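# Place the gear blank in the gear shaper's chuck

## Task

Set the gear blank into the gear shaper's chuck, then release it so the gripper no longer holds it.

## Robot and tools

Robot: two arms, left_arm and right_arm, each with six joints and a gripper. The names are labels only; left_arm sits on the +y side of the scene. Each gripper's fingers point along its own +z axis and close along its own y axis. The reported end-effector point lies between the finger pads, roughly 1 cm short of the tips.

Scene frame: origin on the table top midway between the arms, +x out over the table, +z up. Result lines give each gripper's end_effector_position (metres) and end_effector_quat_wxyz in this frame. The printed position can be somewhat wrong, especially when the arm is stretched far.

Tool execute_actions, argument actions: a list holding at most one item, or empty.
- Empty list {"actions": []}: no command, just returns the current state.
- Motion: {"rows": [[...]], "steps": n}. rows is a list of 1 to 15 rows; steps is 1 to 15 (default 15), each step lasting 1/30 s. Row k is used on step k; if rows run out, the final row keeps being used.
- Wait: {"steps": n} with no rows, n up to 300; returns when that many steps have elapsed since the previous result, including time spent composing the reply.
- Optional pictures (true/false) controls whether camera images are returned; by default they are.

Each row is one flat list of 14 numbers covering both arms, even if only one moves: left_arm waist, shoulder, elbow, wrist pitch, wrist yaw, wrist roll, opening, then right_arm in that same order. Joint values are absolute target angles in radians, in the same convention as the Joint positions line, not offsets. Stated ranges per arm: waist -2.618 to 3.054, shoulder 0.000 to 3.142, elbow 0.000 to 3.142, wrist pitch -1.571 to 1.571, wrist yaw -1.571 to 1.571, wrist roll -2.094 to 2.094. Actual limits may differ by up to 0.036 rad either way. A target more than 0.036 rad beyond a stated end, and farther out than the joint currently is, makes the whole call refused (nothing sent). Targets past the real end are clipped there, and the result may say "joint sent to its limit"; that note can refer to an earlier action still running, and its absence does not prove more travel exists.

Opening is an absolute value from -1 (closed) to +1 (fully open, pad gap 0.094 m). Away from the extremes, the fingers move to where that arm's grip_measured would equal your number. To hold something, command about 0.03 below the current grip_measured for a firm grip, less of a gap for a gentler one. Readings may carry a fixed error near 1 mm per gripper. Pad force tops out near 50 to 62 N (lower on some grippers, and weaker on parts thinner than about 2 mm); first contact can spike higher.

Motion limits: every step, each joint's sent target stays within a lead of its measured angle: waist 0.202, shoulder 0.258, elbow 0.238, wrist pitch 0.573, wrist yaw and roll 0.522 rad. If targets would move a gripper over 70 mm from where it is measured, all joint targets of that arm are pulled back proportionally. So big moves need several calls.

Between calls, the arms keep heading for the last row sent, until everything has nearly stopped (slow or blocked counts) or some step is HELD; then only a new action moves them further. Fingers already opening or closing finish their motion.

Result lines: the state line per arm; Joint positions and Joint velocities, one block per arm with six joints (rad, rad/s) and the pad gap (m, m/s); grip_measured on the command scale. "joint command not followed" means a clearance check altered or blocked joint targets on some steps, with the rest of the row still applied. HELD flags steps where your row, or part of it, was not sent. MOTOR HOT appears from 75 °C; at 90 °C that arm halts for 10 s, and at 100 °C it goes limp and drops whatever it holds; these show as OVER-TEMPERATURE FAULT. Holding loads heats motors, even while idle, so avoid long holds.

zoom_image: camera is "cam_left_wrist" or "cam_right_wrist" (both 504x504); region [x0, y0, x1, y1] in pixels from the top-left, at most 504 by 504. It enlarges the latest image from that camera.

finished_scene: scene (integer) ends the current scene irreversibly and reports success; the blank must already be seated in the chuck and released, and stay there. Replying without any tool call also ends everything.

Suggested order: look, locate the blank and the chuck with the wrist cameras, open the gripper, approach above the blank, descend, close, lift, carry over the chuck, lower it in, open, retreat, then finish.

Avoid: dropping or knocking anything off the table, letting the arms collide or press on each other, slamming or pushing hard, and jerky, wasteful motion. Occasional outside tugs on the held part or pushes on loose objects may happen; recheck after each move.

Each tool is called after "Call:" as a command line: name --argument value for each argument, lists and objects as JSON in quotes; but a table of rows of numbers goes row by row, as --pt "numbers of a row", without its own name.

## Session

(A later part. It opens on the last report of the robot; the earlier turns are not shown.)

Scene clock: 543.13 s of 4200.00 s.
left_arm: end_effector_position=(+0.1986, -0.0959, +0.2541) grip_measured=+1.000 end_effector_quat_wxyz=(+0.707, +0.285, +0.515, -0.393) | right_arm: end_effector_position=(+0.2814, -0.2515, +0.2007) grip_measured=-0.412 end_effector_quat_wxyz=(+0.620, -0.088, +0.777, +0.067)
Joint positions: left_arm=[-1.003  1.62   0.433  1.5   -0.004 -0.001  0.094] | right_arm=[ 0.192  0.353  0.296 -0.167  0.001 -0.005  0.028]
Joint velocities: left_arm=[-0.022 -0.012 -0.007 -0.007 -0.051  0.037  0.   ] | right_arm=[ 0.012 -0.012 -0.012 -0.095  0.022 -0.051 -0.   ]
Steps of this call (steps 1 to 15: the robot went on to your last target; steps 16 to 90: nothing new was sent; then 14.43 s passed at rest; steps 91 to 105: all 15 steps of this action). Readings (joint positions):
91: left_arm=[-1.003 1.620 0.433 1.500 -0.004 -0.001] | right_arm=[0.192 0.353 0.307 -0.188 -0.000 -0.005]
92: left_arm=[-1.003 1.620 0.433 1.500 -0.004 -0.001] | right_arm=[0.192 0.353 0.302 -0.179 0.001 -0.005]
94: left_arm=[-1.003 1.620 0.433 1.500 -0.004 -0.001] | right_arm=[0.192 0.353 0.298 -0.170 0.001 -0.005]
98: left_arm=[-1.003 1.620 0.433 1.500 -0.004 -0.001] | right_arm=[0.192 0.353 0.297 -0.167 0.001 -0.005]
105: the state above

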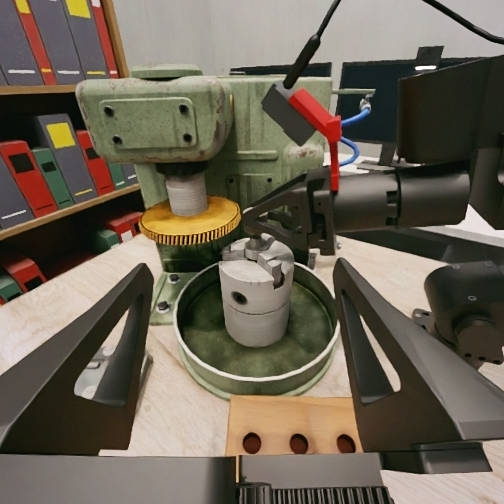

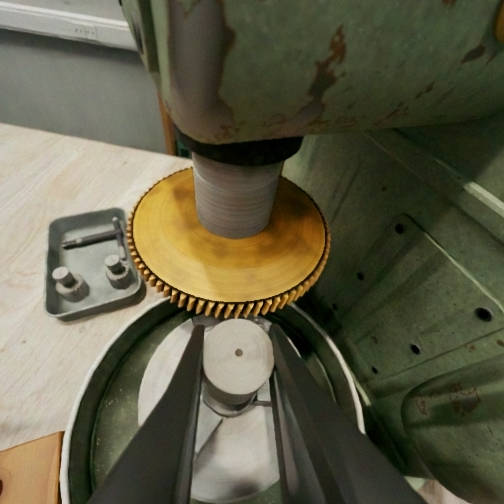

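Call:
execute_actions --actions '[{"rows":[[-1.01,1.62,0.45,1.5,0,0,1,0.183,0.315,0.275,-0.19,0,0,-0.46]],"steps":15}]'

Call:
zoom_image --camera "cam_left_wrist" --region '[225,205,295,275]'

Scene clock: 547.47 s of 4200.00 s.
left_arm: end_effector_position=(+0.1986, -0.0959, +0.2541) grip_measured=+1.000 end_effector_quat_wxyz=(+0.707, +0.285, +0.515, -0.393) | right_arm: end_effector_position=(+0.2796, -0.2519, +0.2006) grip_measured=-0.412 end_effector_quat_wxyz=(+0.622, -0.088, +0.775, +0.067)
Joint positions: left_arm=[-1.003  1.62   0.433  1.5   -0.004 -0.001  0.094] | right_arm=[ 0.192  0.336  0.291 -0.174  0.001 -0.005  0.028]
Joint velocities: left_arm=[ 0.002 -0.002 -0.002 -0.051  0.051 -0.007  0.   ] | right_arm=[-0.007  0.002 -0.002  0.066 -0.081  0.051 -0.001]
Steps of this call (steps 1 to 15: the robot went on to your last target; steps 16 to 90: nothing new was sent; then 0.83 s passed at rest; steps 91 to 105: all 15 steps of this action). Readings (joint positions):
91: left_arm=[-1.003 1.620 0.433 1.500 -0.004 -0.001] | right_arm=[0.192 0.350 0.296 -0.169 0.001 -0.005]
92: left_arm=[-1.003 1.620 0.433 1.500 -0.004 -0.001] | right_arm=[0.192 0.344 0.295 -0.173 0.001 -0.005]
94: left_arm=[-1.003 1.620 0.433 1.500 -0.004 -0.001] | right_arm=[0.192 0.337 0.291 -0.174 0.001 -0.005]
98: left_arm=[-1.003 1.620 0.433 1.500 -0.004 -0.001] | right_arm=[0.192 0.336 0.291 -0.174 0.001 -0.005]
105: the state above

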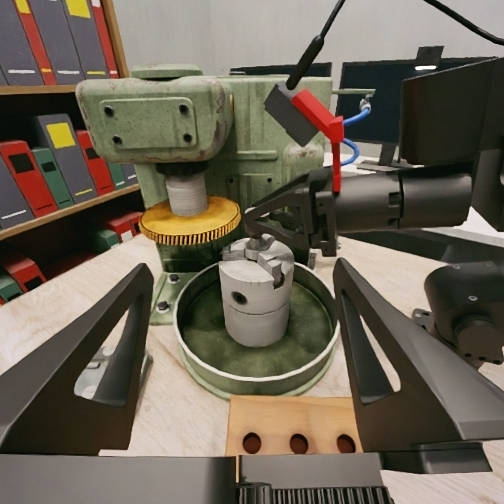

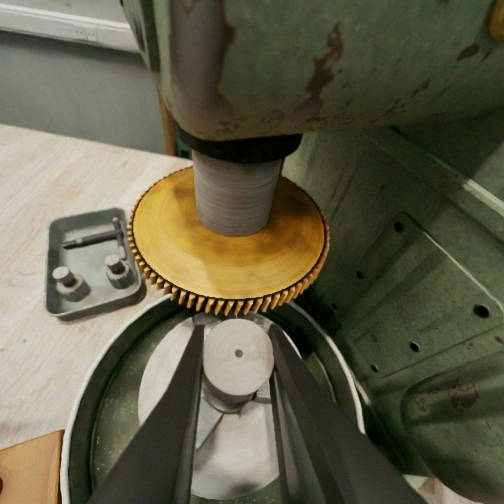

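Region (225, 205, 295, 275) of cam_left_wrist's 504x504 image, scaled by 7.200, with more detail than that image has.

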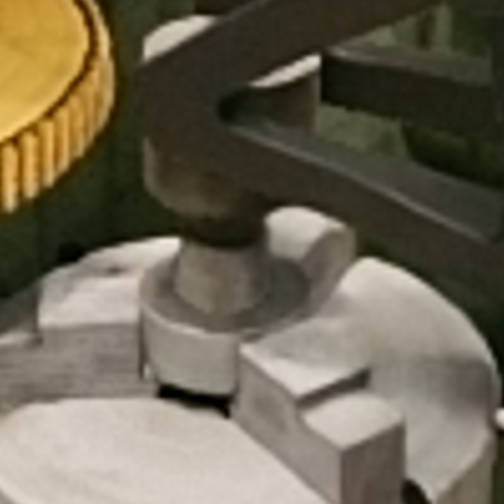

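Call:
execute_actions --actions '[{"rows":[[-1.01,1.62,0.45,1.5,0,0,1,0.183,0.315,0.335,-0.2,0,0,-0.46]],"steps":15}]'

Call:
zoom_image --camera "cam_left_wrist" --region '[225,205,295,275]'

Scene clock: 554.27 s of 4200.00 s.
left_arm: end_effector_position=(+0.1986, -0.0959, +0.2541) grip_measured=+1.000 end_effector_quat_wxyz=(+0.707, +0.285, +0.515, -0.393) | right_arm: end_effector_position=(+0.2788, -0.2522, +0.2012) grip_measured=-0.412 end_effector_quat_wxyz=(+0.619, -0.088, +0.777, +0.067)
Joint positions: left_arm=[-1.003  1.62   0.433  1.5   -0.004 -0.001  0.094] | right_arm=[ 0.192  0.336  0.3   -0.19   0.001 -0.005  0.028]
Joint velocities: left_arm=[-0.002  0.002  0.012  0.051 -0.037 -0.022  0.   ] | right_arm=[-0.007 -0.027  0.002 -0.007 -0.037 -0.037  0.   ]
Steps of this call (steps 1 to 15: the robot went on to your last target; steps 16 to 90: nothing new was sent; then 3.30 s passed at rest; steps 91 to 105: all 15 steps of this action). Readings (joint positions):
91: left_arm=[-1.003 1.620 0.433 1.500 -0.004 -0.001] | right_arm=[0.192 0.336 0.293 -0.176 0.001 -0.005]
92: left_arm=[-1.003 1.620 0.433 1.500 -0.004 -0.001] | right_arm=[0.192 0.336 0.297 -0.182 0.001 -0.005]
94: left_arm=[-1.003 1.620 0.433 1.500 -0.004 -0.001] | right_arm=[0.192 0.336 0.300 -0.188 0.001 -0.005]
98: left_arm=[-1.003 1.620 0.433 1.500 -0.004 -0.001] | right_arm=[0.192 0.336 0.300 -0.190 0.001 -0.005]
105: the state above

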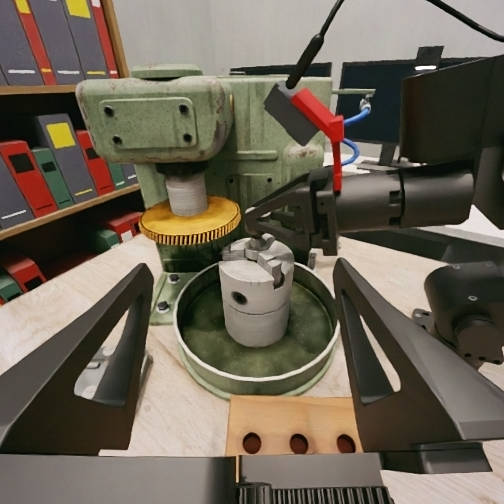

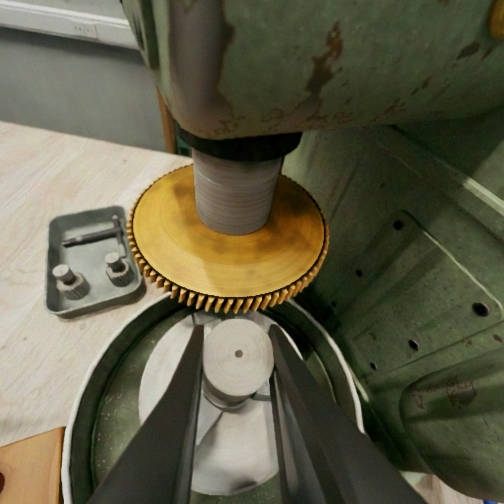

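Region (225, 205, 295, 275) of cam_left_wrist's 504x504 image, scaled by 7.200, with more detail than that image has.

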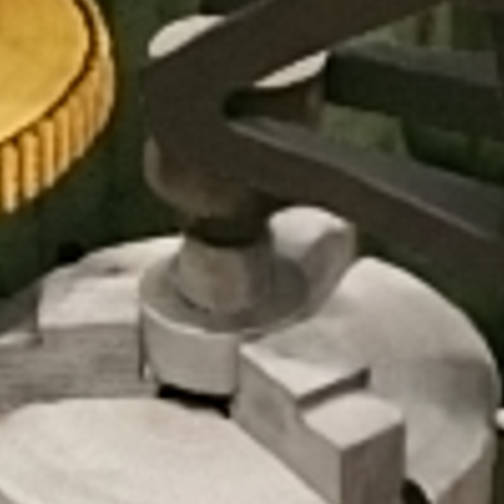

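Call:
execute_actions --actions '[{"rows":[[-1.01,1.62,0.45,1.5,0,0,1,0.183,0.345,0.385,-0.235,0,0,-0.46]],"steps":15}]'

Call:
zoom_image --camera "cam_left_wrist" --region '[225,205,295,275]'

Scene clock: 561.10 s of 4200.00 s.
left_arm: end_effector_position=(+0.1986, -0.0959, +0.2541) grip_measured=+1.000 end_effector_quat_wxyz=(+0.707, +0.285, +0.515, -0.393) | right_arm: end_effector_position=(+0.2757, -0.2528, +0.2112) grip_measured=-0.412 end_effector_quat_wxyz=(+0.614, -0.088, +0.782, +0.066)
Joint positions: left_arm=[-1.003  1.62   0.433  1.5   -0.004 -0.001  0.094] | right_arm=[ 0.192  0.341  0.355 -0.254  0.001 -0.005  0.028]
Joint velocities: left_arm=[ 0.007 -0.012 -0.007 -0.066 -0.007  0.007  0.   ] | right_arm=[-0.002  0.002 -0.002 -0.081  0.037  0.022  0.   ]
Steps of this call (steps 1 to 15: the robot went on to your last target; steps 16 to 90: nothing new was sent; then 3.33 s passed at rest; steps 91 to 105: all 15 steps of this action). Readings (joint positions):
91: left_arm=[-1.003 1.620 0.433 1.500 -0.004 -0.001] | right_arm=[0.192 0.337 0.308 -0.201 0.001 -0.005]
92: left_arm=[-1.003 1.620 0.433 1.500 -0.004 -0.001] | right_arm=[0.192 0.340 0.320 -0.214 0.001 -0.005]
94: left_arm=[-1.003 1.620 0.433 1.500 -0.004 -0.001] | right_arm=[0.192 0.341 0.342 -0.229 0.001 -0.005]
98: left_arm=[-1.003 1.620 0.433 1.500 -0.004 -0.001] | right_arm=[0.192 0.341 0.355 -0.234 0.001 -0.005]
105: the state above

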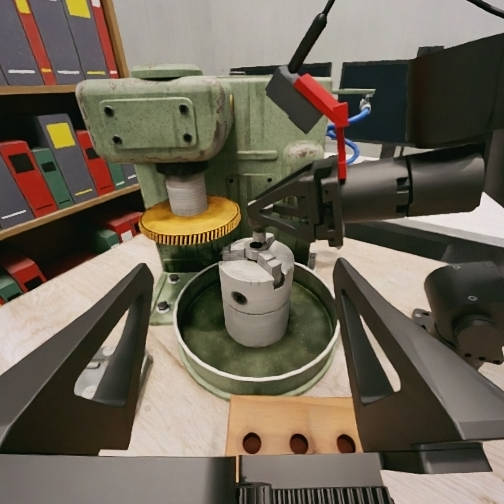

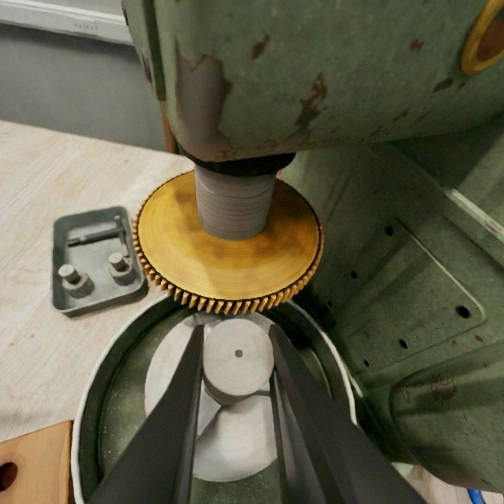

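Region (225, 205, 295, 275) of cam_left_wrist's 504x504 image, scaled by 7.200, with more detail than that image has.

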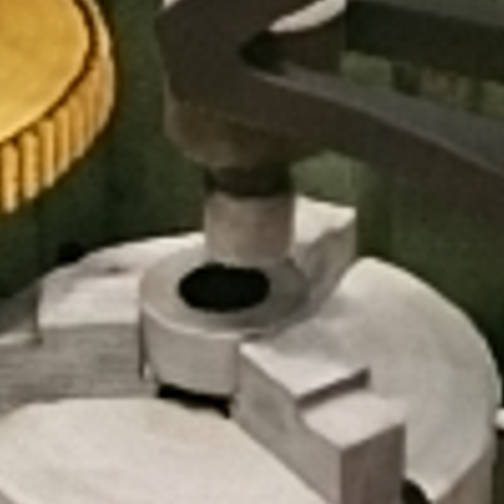

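Call:
execute_actions --actions '[{"rows":[[-1.01,1.62,0.45,1.5,0,0,1,0.178,0.352,0.34,-0.19,0,0,-0.46],[-1.01,1.62,0.45,1.5,0,0,1,0.178,0.352,0.33,-0.18,0,0,-0.46],[-1.01,1.62,0.45,1.5,0,0,1,0.178,0.352,0.32,-0.17,0,0,-0.46],[-1.01,1.62,0.45,1.5,0,0,1,0.178,0.352,0.312,-0.16,0,0,-0.46]],"steps":15}]'

Call:
zoom_image --camera "cam_left_wrist" --region '[225,205,295,275]'

Scene clock: 572.80 s of 4200.00 s.
left_arm: end_effector_position=(+0.1986, -0.0959, +0.2541) grip_measured=+1.000 end_effector_quat_wxyz=(+0.707, +0.285, +0.515, -0.393) | right_arm: end_effector_position=(+0.2785, -0.2534, +0.2030) grip_measured=-0.412 end_effector_quat_wxyz=(+0.616, -0.086, +0.780, +0.065)
Joint positions: left_arm=[-1.003  1.62   0.433  1.5   -0.004 -0.001  0.094] | right_arm=[ 0.187  0.341  0.316 -0.209  0.001 -0.005  0.028]
Joint velocities: left_arm=[ 0.007  0.002 -0.002 -0.037  0.051  0.022  0.   ] | right_arm=[-0.012  0.007 -0.002  0.022  0.037  0.066 -0.001]
Steps of this call (steps 1 to 15: the robot went on to your last target; steps 16 to 90: nothing new was sent; then 8.20 s passed at rest; steps 91 to 105: all 15 steps of this action). Readings (joint positions):
91: left_arm=[-1.003 1.620 0.433 1.500 -0.004 -0.001] | right_arm=[0.191 0.341 0.353 -0.254 0.001 -0.005]
92: left_arm=[-1.003 1.620 0.433 1.500 -0.004 -0.001] | right_arm=[0.190 0.341 0.349 -0.246 0.001 -0.005]
94: left_arm=[-1.003 1.620 0.433 1.500 -0.004 -0.001] | right_arm=[0.188 0.341 0.334 -0.229 0.001 -0.005]
98: left_arm=[-1.003 1.620 0.433 1.500 -0.004 -0.001] | right_arm=[0.187 0.341 0.317 -0.212 0.001 -0.005]
105: the state above

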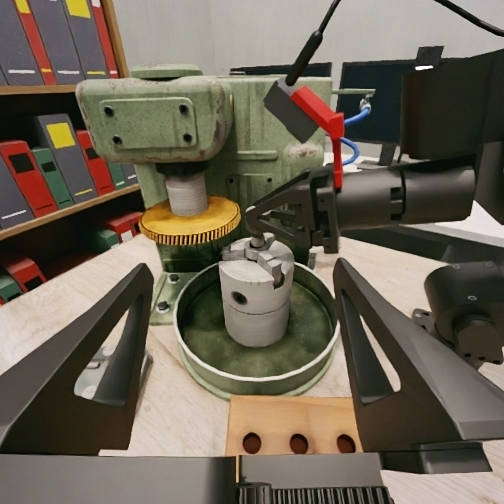

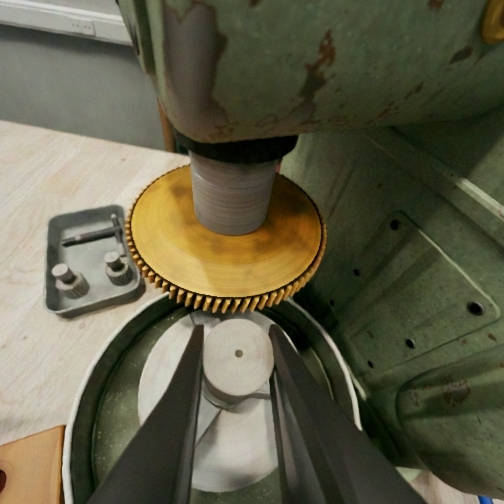

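Region (225, 205, 295, 275) of cam_left_wrist's 504x504 image, scaled by 7.200, with more detail than that image has.

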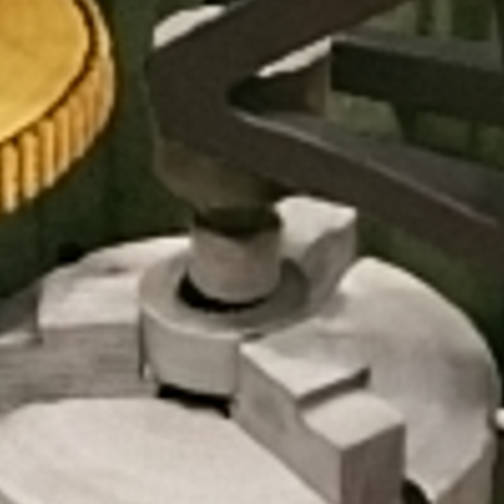

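Need ~1.4 mm forward.

Call:
execute_actions --actions '[{"rows":[[-1.01,1.62,0.45,1.5,0,0,1,0.178,0.364,0.308,-0.148,0,0,-0.46]],"steps":15}]'

Call:
zoom_image --camera "cam_left_wrist" --region '[225,205,295,275]'

Scene clock: 575.90 s of 4200.00 s.
left_arm: end_effector_position=(+0.1986, -0.0959, +0.2541) grip_measured=+1.000 end_effector_quat_wxyz=(+0.707, +0.285, +0.515, -0.393) | right_arm: end_effector_position=(+0.2806, -0.2529, +0.2028) grip_measured=-0.412 end_effector_quat_wxyz=(+0.616, -0.086, +0.780, +0.065)
Joint positions: left_arm=[-1.003  1.62   0.433  1.5   -0.004 -0.001  0.094] | right_arm=[ 0.187  0.357  0.316 -0.194  0.001 -0.005  0.028]
Joint velocities: left_arm=[-0.027 -0.017  0.007 -0.066 -0.022  0.022  0.   ] | right_arm=[ 0.002  0.002 -0.002  0.022  0.037  0.051 -0.   ]
Steps of this call (steps 1 to 15: the robot went on to your last target; steps 16 to 78: nothing new was sent; steps 79 to 93: all 15 steps of this action). Readings (joint positions):
79: left_arm=[-1.003 1.620 0.433 1.500 -0.004 -0.001] | right_arm=[0.187 0.344 0.316 -0.206 0.001 -0.005]
80: left_arm=[-1.003 1.620 0.433 1.500 -0.004 -0.001] | right_arm=[0.187 0.349 0.316 -0.202 0.001 -0.005]
82: left_arm=[-1.003 1.620 0.433 1.500 -0.004 -0.001] | right_arm=[0.187 0.355 0.316 -0.196 0.001 -0.005]
86: left_arm=[-1.003 1.620 0.433 1.500 -0.004 -0.001] | right_arm=[0.187 0.357 0.316 -0.194 0.001 -0.005]
93: the state above

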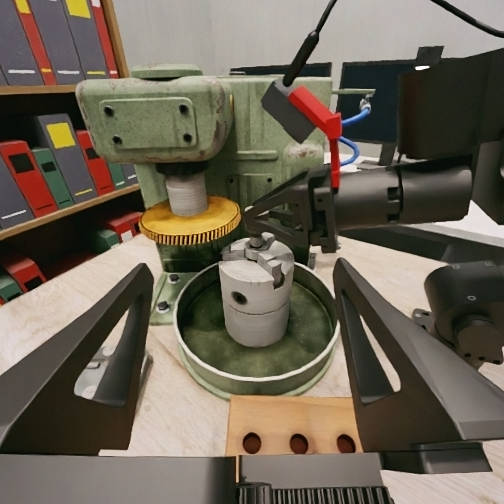

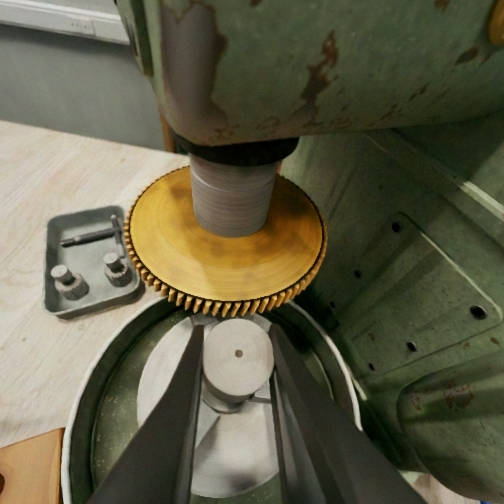

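Region (225, 205, 295, 275) of cam_left_wrist's 504x504 image, scaled by 7.200, with more detail than that image has.

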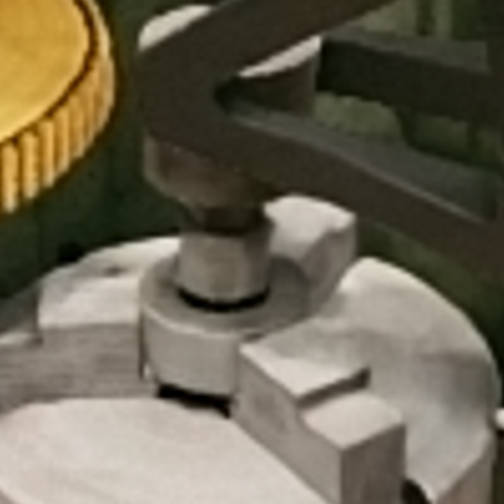

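Call:
execute_actions --actions '[{"rows":[[-1.01,1.62,0.45,1.5,0,0,1,0.178,0.364,0.298,-0.18,0,0,-0.46]],"steps":15}]'

Call:
zoom_image --camera "cam_left_wrist" --region '[225,205,295,275]'

Scene clock: 579.70 s of 4200.00 s.
left_arm: end_effector_position=(+0.1986, -0.0959, +0.2541) grip_measured=+1.000 end_effector_quat_wxyz=(+0.707, +0.285, +0.515, -0.393) | right_arm: end_effector_position=(+0.2808, -0.2529, +0.2021) grip_measured=-0.412 end_effector_quat_wxyz=(+0.616, -0.086, +0.780, +0.065)
Joint positions: left_arm=[-1.003  1.62   0.433  1.5   -0.004 -0.001  0.094] | right_arm=[ 0.187  0.357  0.313 -0.19   0.001 -0.005  0.028]
Joint velocities: left_arm=[-0.017 -0.012 -0.007  0.022 -0.051 -0.007  0.   ] | right_arm=[-0.012 -0.007 -0.012 -0.022  0.051 -0.051  0.   ]
Steps of this call (steps 1 to 15: the robot went on to your last target; steps 16 to 90: nothing new was sent; then 0.30 s passed at rest; steps 91 to 105: all 15 steps of this action). Readings (joint positions):
91: left_arm=[-1.003 1.620 0.433 1.500 -0.004 -0.001] | right_arm=[0.187 0.357 0.314 -0.193 0.001 -0.005]
92: left_arm=[-1.003 1.620 0.433 1.500 -0.004 -0.001] | right_arm=[0.187 0.357 0.313 -0.192 0.001 -0.005]
94: left_arm=[-1.003 1.620 0.433 1.500 -0.004 -0.001] | right_arm=[0.187 0.357 0.313 -0.190 0.001 -0.005]
98: left_arm=[-1.003 1.620 0.433 1.500 -0.004 -0.001] | right_arm=[0.187 0.357 0.313 -0.190 0.001 -0.005]
105: the state above

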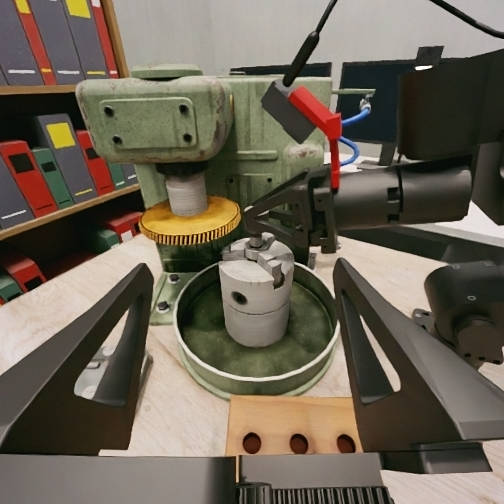

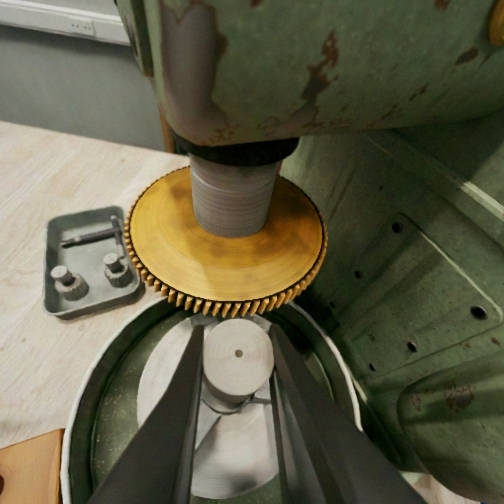

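Region (225, 205, 295, 275) of cam_left_wrist's 504x504 image, scaled by 7.200, with more detail than that image has.

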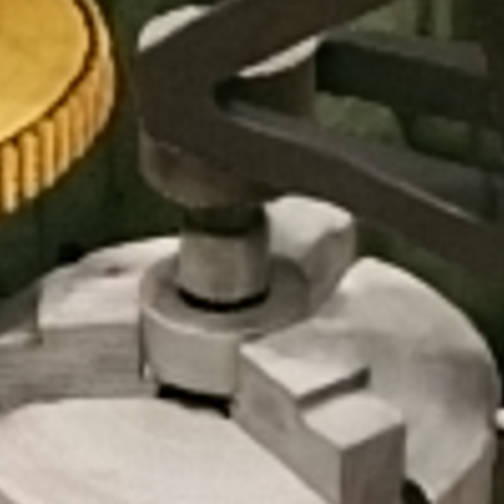

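Call:
execute_actions --actions '[{"rows":[[-1.01,1.62,0.45,1.5,0,0,1,0.19,0.345,0.298,-0.18,0,0,-0.46],[-1.01,1.62,0.45,1.5,0,0,1,0.193,0.34,0.298,-0.18,0,0,-0.46],[-1.01,1.62,0.45,1.5,0,0,1,0.196,0.335,0.298,-0.18,0,0,-0.46],[-1.01,1.62,0.45,1.5,0,0,1,0.199,0.332,0.298,-0.18,0,0,-0.46]],"steps":15}]'

Call:
zoom_image --camera "cam_left_wrist" --region '[225,205,295,275]'

Scene clock: 585.57 s of 4200.00 s.
left_arm: end_effector_position=(+0.1986, -0.0959, +0.2541) grip_measured=+1.000 end_effector_quat_wxyz=(+0.707, +0.285, +0.515, -0.393) | right_arm: end_effector_position=(+0.2808, -0.2529, +0.2021) grip_measured=-0.412 end_effector_quat_wxyz=(+0.616, -0.086, +0.780, +0.065)
Joint positions: left_arm=[-1.003  1.62   0.433  1.5   -0.004 -0.001  0.094] | right_arm=[ 0.187  0.357  0.313 -0.19   0.001 -0.005  0.028]
Joint velocities: left_arm=[-0.017  0.002  0.002 -0.007  0.095  0.037  0.   ] | right_arm=[-0.007 -0.012  0.007 -0.081  0.066  0.007 -0.001]
Steps of this call (steps 1 to 15: the robot went on to your last target; steps 16 to 90: nothing new was sent; then 2.37 s passed at rest; steps 91 to 105: all 15 steps of this action). Readings (joint positions):
91: left_arm=[-1.003 1.620 0.433 1.500 -0.004 -0.001] | right_arm=[0.187 0.357 0.313 -0.190 0.001 -0.005]
92: left_arm=[-1.003 1.620 0.433 1.500 -0.004 -0.001] | right_arm=[0.187 0.357 0.313 -0.190 0.001 -0.005]
94: left_arm=[-1.003 1.620 0.433 1.500 -0.004 -0.001] | right_arm=[0.187 0.357 0.313 -0.190 0.001 -0.005]
98: left_arm=[-1.003 1.620 0.433 1.500 -0.004 -0.001] | right_arm=[0.187 0.357 0.313 -0.190 0.001 -0.005]
105: the state above

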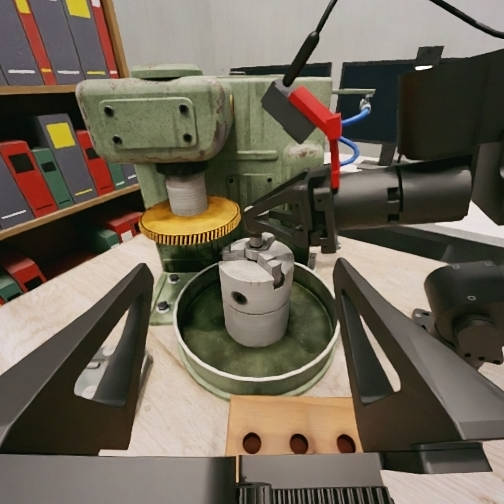

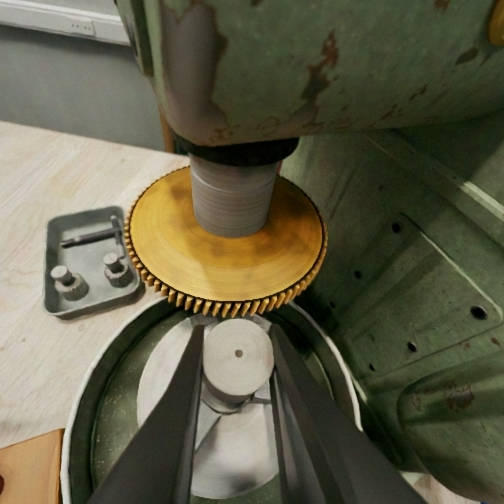

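Region (225, 205, 295, 275) of cam_left_wrist's 504x504 image, scaled by 7.200, with more detail than that image has.

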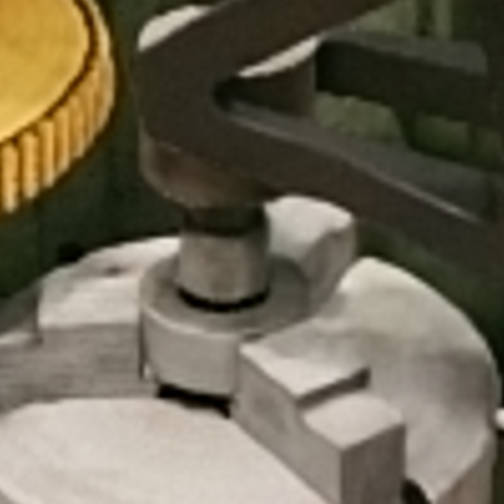

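Call:
execute_actions --actions '[{"rows":[[-1.01,1.62,0.45,1.5,0,0,1,0.204,0.328,0.298,-0.18,0,0,-0.46]],"steps":15}]'

Call:
zoom_image --camera "cam_left_wrist" --region '[225,205,295,275]'

Scene clock: 589.00 s of 4200.00 s.
left_arm: end_effector_position=(+0.1986, -0.0959, +0.2541) grip_measured=+1.000 end_effector_quat_wxyz=(+0.707, +0.285, +0.515, -0.393) | right_arm: end_effector_position=(+0.2801, -0.2516, +0.2013) grip_measured=-0.412 end_effector_quat_wxyz=(+0.616, -0.088, +0.780, +0.067)
Joint positions: left_arm=[-1.003  1.62   0.433  1.5   -0.004 -0.001  0.094] | right_arm=[ 0.193  0.352  0.308 -0.19   0.002 -0.005  0.028]
Joint velocities: left_arm=[-0.017 -0.022  0.002 -0.007 -0.095  0.125  0.   ] | right_arm=[-0.007 -0.007  0.007 -0.081 -0.051 -0.022 -0.   ]
Steps of this call (steps 1 to 15: the robot went on to your last target; steps 16 to 88: nothing new was sent; steps 89 to 103: all 15 steps of this action). Readings (joint positions):
89: left_arm=[-1.003 1.620 0.433 1.500 -0.004 -0.001] | right_arm=[0.188 0.357 0.313 -0.190 0.001 -0.005]
90: left_arm=[-1.003 1.620 0.433 1.500 -0.004 -0.001] | right_arm=[0.191 0.357 0.312 -0.191 0.001 -0.005]
92: left_arm=[-1.003 1.620 0.433 1.500 -0.004 -0.001] | right_arm=[0.193 0.355 0.310 -0.190 0.002 -0.005]
96: left_arm=[-1.003 1.620 0.433 1.500 -0.004 -0.001] | right_arm=[0.193 0.352 0.308 -0.190 0.002 -0.005]
103: the state above

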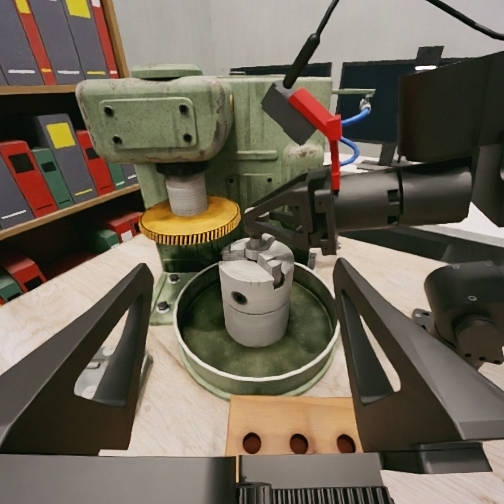

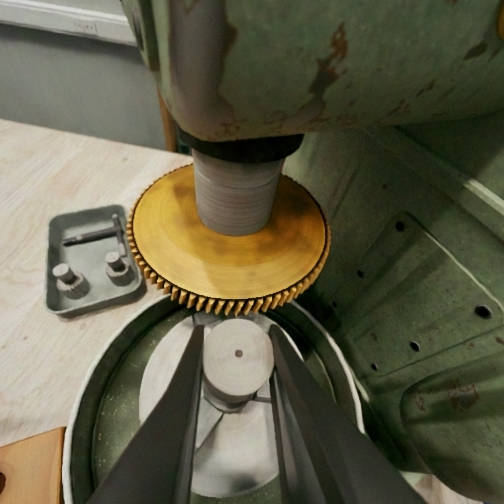

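Region (225, 205, 295, 275) of cam_left_wrist's 504x504 image, scaled by 7.200, with more detail than that image has.

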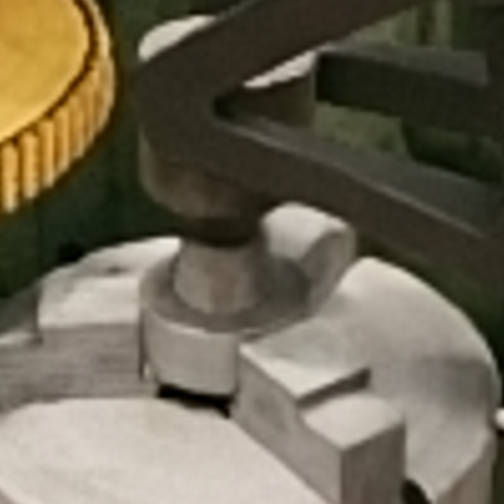

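Call:
execute_actions --actions '[{"rows":[[-1.01,1.62,0.45,1.5,0,0,1,0.19,0.322,0.296,-0.2,0,0,-0.46]],"steps":15}]'

Call:
zoom_image --camera "cam_left_wrist" --region '[225,205,295,275]'

Scene clock: 594.80 s of 4200.00 s.
left_arm: end_effector_position=(+0.1986, -0.0959, +0.2541) grip_measured=+1.000 end_effector_quat_wxyz=(+0.707, +0.285, +0.515, -0.393) | right_arm: end_effector_position=(+0.2800, -0.2516, +0.2012) grip_measured=-0.412 end_effector_quat_wxyz=(+0.616, -0.088, +0.780, +0.067)
Joint positions: left_arm=[-1.003  1.62   0.433  1.5   -0.004 -0.001  0.094] | right_arm=[ 0.193  0.352  0.308 -0.191  0.002 -0.005  0.028]
Joint velocities: left_arm=[-0.002  0.002  0.007  0.022 -0.051  0.007  0.   ] | right_arm=[ 0.007 -0.022  0.002 -0.022  0.007 -0.007 -0.001]
Steps of this call (steps 1 to 15: the robot went on to your last target; steps 16 to 90: nothing new was sent; then 2.30 s passed at rest; steps 91 to 105: all 15 steps of this action). Readings (joint positions):
91: left_arm=[-1.003 1.620 0.433 1.500 -0.004 -0.001] | right_arm=[0.193 0.352 0.308 -0.191 0.002 -0.005]
92: left_arm=[-1.003 1.620 0.433 1.500 -0.004 -0.001] | right_arm=[0.193 0.352 0.308 -0.191 0.002 -0.005]
94: left_arm=[-1.003 1.620 0.433 1.500 -0.004 -0.001] | right_arm=[0.193 0.352 0.308 -0.191 0.002 -0.005]
98: left_arm=[-1.003 1.620 0.433 1.500 -0.004 -0.001] | right_arm=[0.193 0.352 0.308 -0.191 0.002 -0.005]
105: the state above

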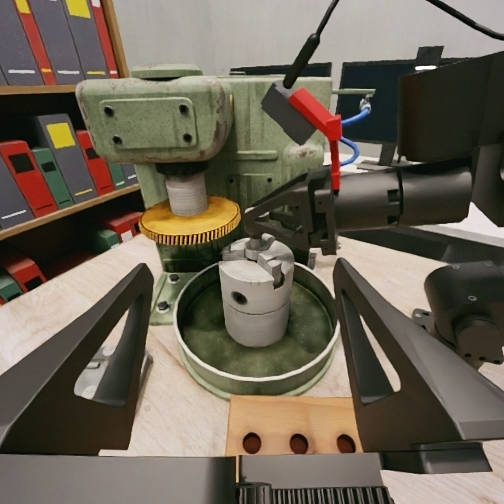

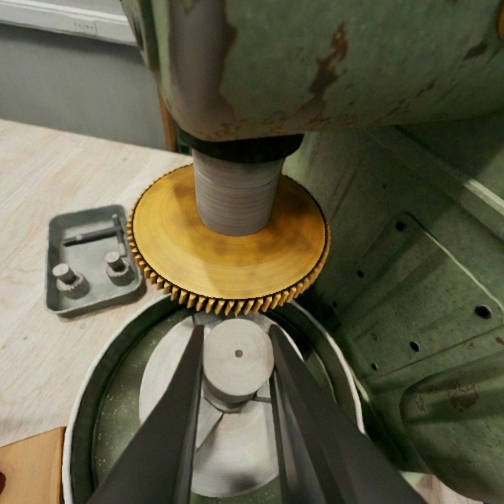

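Region (225, 205, 295, 275) of cam_left_wrist's 504x504 image, scaled by 7.200, with more detail than that image has.

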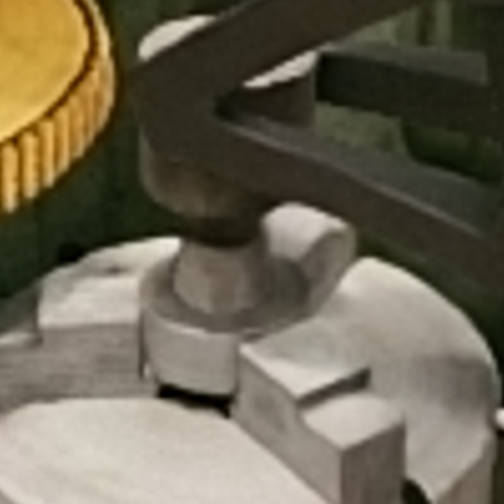

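Call:
execute_actions --actions '[{"rows":[[-1.01,1.62,0.45,1.5,0,0,1,0.179,0.318,0.29,-0.2,0,0,-0.46]],"steps":15}]'

Call:
zoom_image --camera "cam_left_wrist" --region '[225,205,295,275]'

Scene clock: 598.60 s of 4200.00 s.
left_arm: end_effector_position=(+0.1986, -0.0959, +0.2541) grip_measured=+1.000 end_effector_quat_wxyz=(+0.707, +0.285, +0.515, -0.393) | right_arm: end_effector_position=(+0.2793, -0.2522, +0.1999) grip_measured=-0.412 end_effector_quat_wxyz=(+0.616, -0.088, +0.780, +0.067)
Joint positions: left_arm=[-1.003  1.62   0.433  1.5   -0.004 -0.001  0.094] | right_arm=[ 0.19   0.343  0.302 -0.192 -0.001 -0.004  0.028]
Joint velocities: left_arm=[-0.002 -0.002  0.002  0.066 -0.007 -0.022  0.   ] | right_arm=[ 0.002 -0.012  0.002 -0.081 -0.051 -0.007 -0.001]
Steps of this call (steps 1 to 15: the robot went on to your last target; steps 16 to 90: nothing new was sent; then 0.30 s passed at rest; steps 91 to 105: all 15 steps of this action). Readings (joint positions):
91: left_arm=[-1.003 1.620 0.433 1.500 -0.004 -0.001] | right_arm=[0.193 0.350 0.308 -0.192 0.002 -0.005]
92: left_arm=[-1.003 1.620 0.433 1.500 -0.004 -0.001] | right_arm=[0.191 0.347 0.306 -0.193 0.001 -0.004]
94: left_arm=[-1.003 1.620 0.433 1.500 -0.004 -0.001] | right_arm=[0.190 0.343 0.302 -0.192 -0.000 -0.004]
98: left_arm=[-1.003 1.620 0.433 1.500 -0.004 -0.001] | right_arm=[0.190 0.343 0.302 -0.192 -0.000 -0.004]
105: the state above

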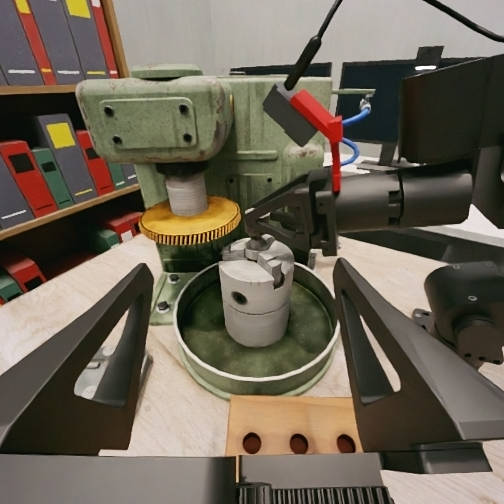

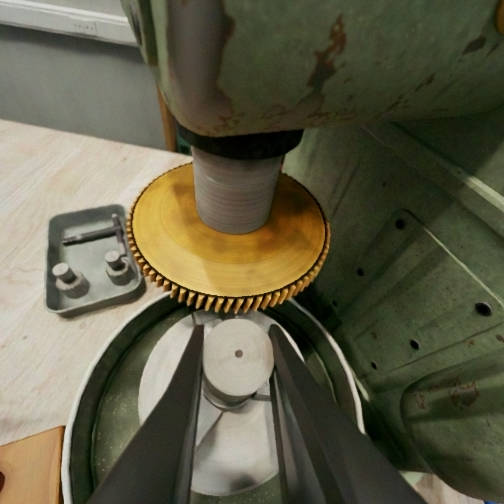

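Region (225, 205, 295, 275) of cam_left_wrist's 504x504 image, scaled by 7.200, with more detail than that image has.

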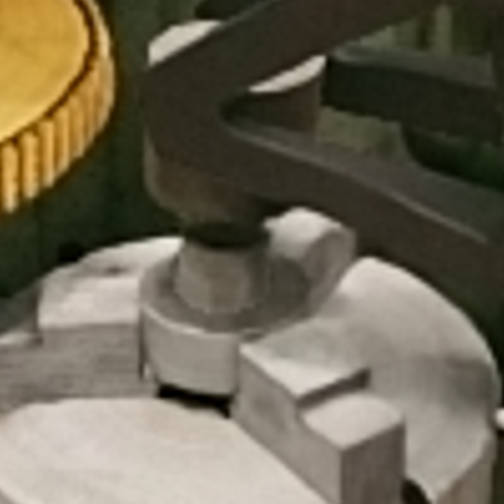

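Progress. Push more.

Call:
execute_actions --actions '[{"rows":[[-1.01,1.62,0.45,1.5,0,0,1,0.19,0.33,0.265,-0.17,0,0,-0.46]],"steps":15}]'

Call:
zoom_image --camera "cam_left_wrist" --region '[225,205,295,275]'

Scene clock: 601.47 s of 4200.00 s.
left_arm: end_effector_position=(+0.1986, -0.0959, +0.2541) grip_measured=+1.000 end_effector_quat_wxyz=(+0.707, +0.285, +0.515, -0.393) | right_arm: end_effector_position=(+0.2806, -0.2519, +0.1994) grip_measured=-0.412 end_effector_quat_wxyz=(+0.621, -0.087, +0.776, +0.067)
Joint positions: left_arm=[-1.003  1.62   0.433  1.5   -0.004 -0.001  0.094] | right_arm=[ 0.19   0.343  0.288 -0.166 -0.001 -0.004  0.028]
Joint velocities: left_arm=[-0.002 -0.012  0.012 -0.066 -0.066  0.125  0.   ] | right_arm=[-0.002  0.007 -0.002 -0.037  0.007  0.037 -0.001]
Steps of this call (steps 1 to 15: the robot went on to your last target; steps 16 to 71: nothing new was sent; steps 72 to 86: all 15 steps of this action). Readings (joint positions):
72: left_arm=[-1.003 1.620 0.433 1.500 -0.004 -0.001] | right_arm=[0.190 0.343 0.298 -0.187 -0.001 -0.004]
73: left_arm=[-1.003 1.620 0.433 1.500 -0.004 -0.001] | right_arm=[0.190 0.343 0.293 -0.177 -0.001 -0.004]
75: left_arm=[-1.003 1.620 0.433 1.500 -0.004 -0.001] | right_arm=[0.190 0.343 0.289 -0.169 -0.001 -0.004]
79: left_arm=[-1.003 1.620 0.433 1.500 -0.004 -0.001] | right_arm=[0.190 0.343 0.288 -0.166 -0.001 -0.004]
86: the state above

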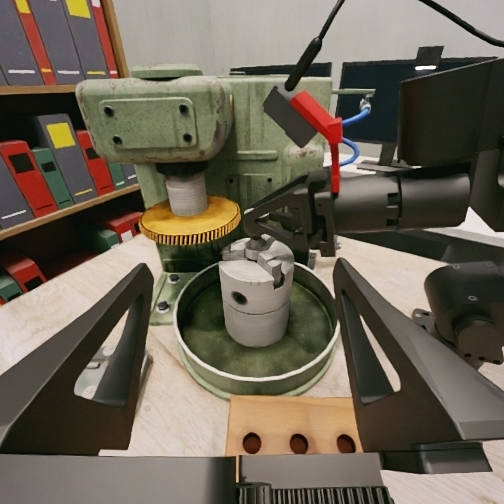

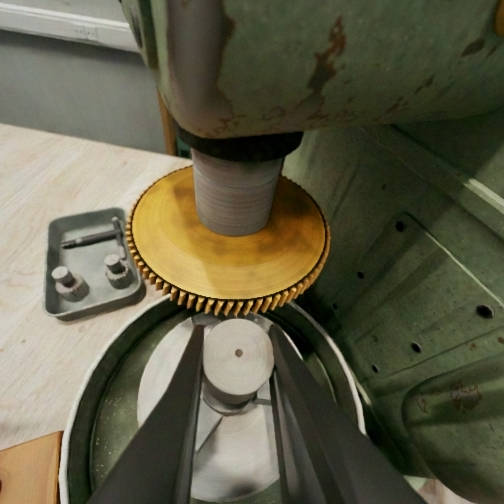

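Region (225, 205, 295, 275) of cam_left_wrist's 504x504 image, scaled by 7.200, with more detail than that image has.

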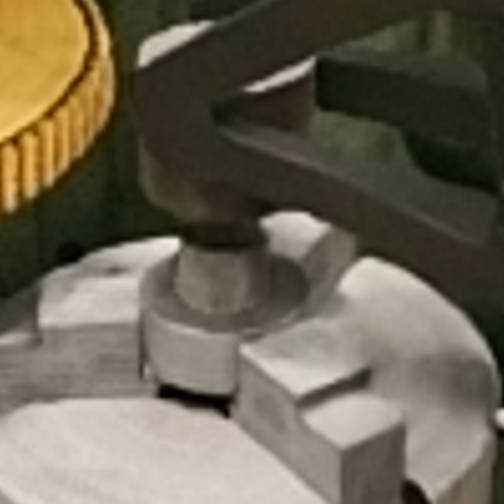

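Call:
execute_actions --actions '[{"rows":[[-1.01,1.62,0.45,1.5,0,0,1,0.19,0.308,0.262,-0.23,0,0,-0.46]],"steps":15}]'

Call:
zoom_image --camera "cam_left_wrist" --region '[225,205,295,275]'

Scene clock: 605.60 s of 4200.00 s.
left_arm: end_effector_position=(+0.1986, -0.0959, +0.2541) grip_measured=+1.000 end_effector_quat_wxyz=(+0.707, +0.285, +0.515, -0.393) | right_arm: end_effector_position=(+0.2789, -0.2522, +0.1988) grip_measured=-0.412 end_effector_quat_wxyz=(+0.621, -0.087, +0.776, +0.067)
Joint positions: left_arm=[-1.003  1.62   0.433  1.5   -0.004 -0.001  0.094] | right_arm=[ 0.19   0.329  0.286 -0.177 -0.001 -0.004  0.028]
Joint velocities: left_arm=[-0.012  0.002 -0.002  0.022  0.007 -0.037  0.   ] | right_arm=[-0.002 -0.017 -0.002 -0.007 -0.022  0.037  0.001]
Steps of this call (steps 1 to 15: the robot went on to your last target; steps 16 to 90: nothing new was sent; then 0.63 s passed at rest; steps 91 to 105: all 15 steps of this action). Readings (joint positions):
91: left_arm=[-1.003 1.620 0.433 1.500 -0.004 -0.001] | right_arm=[0.190 0.340 0.288 -0.169 -0.001 -0.004]
92: left_arm=[-1.003 1.620 0.433 1.500 -0.004 -0.001] | right_arm=[0.190 0.334 0.288 -0.174 -0.001 -0.004]
94: left_arm=[-1.003 1.620 0.433 1.500 -0.004 -0.001] | right_arm=[0.190 0.330 0.286 -0.177 -0.001 -0.004]
98: left_arm=[-1.003 1.620 0.433 1.500 -0.004 -0.001] | right_arm=[0.190 0.329 0.286 -0.177 -0.001 -0.004]
105: the state above

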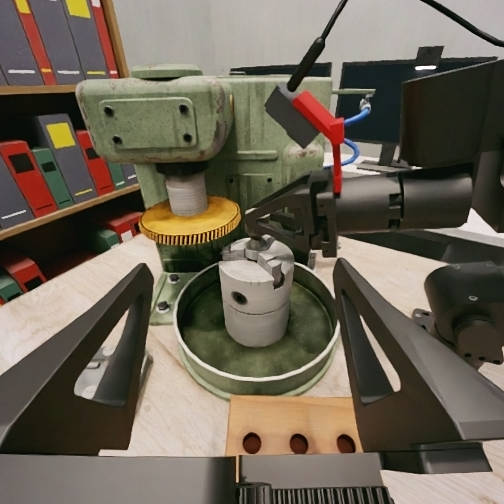

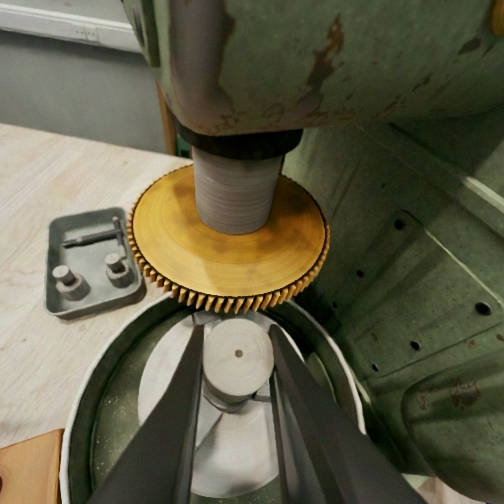

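Region (225, 205, 295, 275) of cam_left_wrist's 504x504 image, scaled by 7.200, with more detail than that image has.

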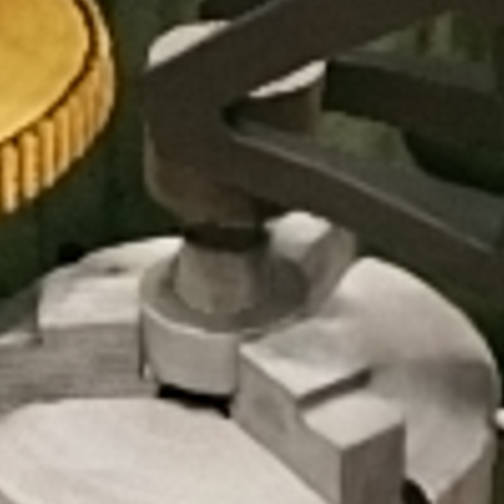

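Call:
execute_actions --actions '[{"rows":[[-1.01,1.62,0.45,1.5,0,0,1,0.19,0.358,0.262,-0.2,0,0,-0.46]],"steps":15}]'

Call:
zoom_image --camera "cam_left_wrist" --region '[225,205,295,275]'

Scene clock: 611.40 s of 4200.00 s.
left_arm: end_effector_position=(+0.1986, -0.0959, +0.2541) grip_measured=+1.000 end_effector_quat_wxyz=(+0.707, +0.285, +0.515, -0.393) | right_arm: end_effector_position=(+0.2801, -0.2519, +0.1988) grip_measured=-0.412 end_effector_quat_wxyz=(+0.621, -0.087, +0.776, +0.067)
Joint positions: left_arm=[-1.003  1.62   0.433  1.5   -0.004 -0.001  0.094] | right_arm=[ 0.19   0.338  0.286 -0.168 -0.001 -0.004  0.028]
Joint velocities: left_arm=[-0.007 -0.012 -0.007  0.007  0.022  0.007  0.   ] | right_arm=[-0.012 -0.007  0.002  0.081 -0.051  0.022 -0.   ]
Steps of this call (steps 1 to 15: the robot went on to your last target; steps 16 to 90: nothing new was sent; then 2.30 s passed at rest; steps 91 to 105: all 15 steps of this action). Readings (joint positions):
91: left_arm=[-1.003 1.620 0.433 1.500 -0.004 -0.001] | right_arm=[0.190 0.331 0.286 -0.175 -0.001 -0.004]
92: left_arm=[-1.003 1.620 0.433 1.500 -0.004 -0.001] | right_arm=[0.190 0.334 0.286 -0.172 -0.001 -0.004]
94: left_arm=[-1.003 1.620 0.433 1.500 -0.004 -0.001] | right_arm=[0.190 0.338 0.286 -0.168 -0.001 -0.004]
98: left_arm=[-1.003 1.620 0.433 1.500 -0.004 -0.001] | right_arm=[0.190 0.338 0.286 -0.168 -0.001 -0.004]
105: the state above

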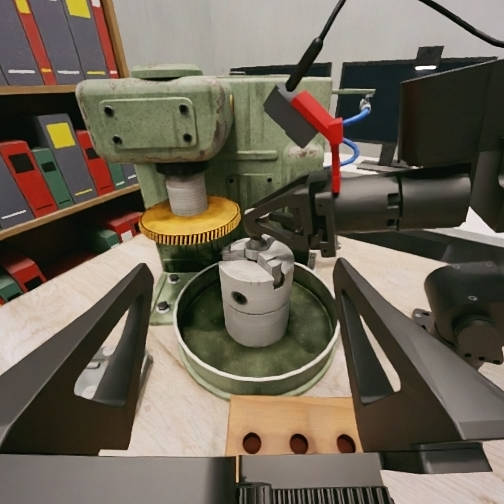

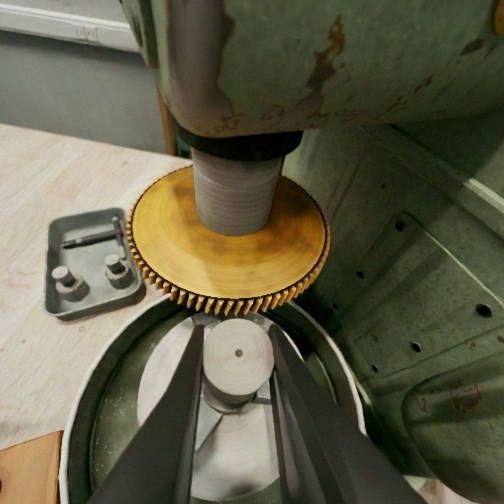

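Region (225, 205, 295, 275) of cam_left_wrist's 504x504 image, scaled by 7.200, with more detail than that image has.

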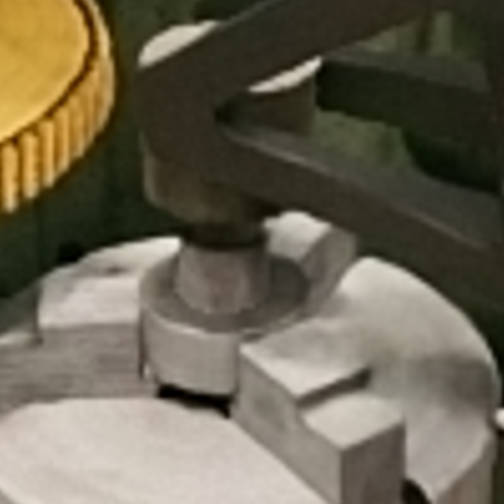

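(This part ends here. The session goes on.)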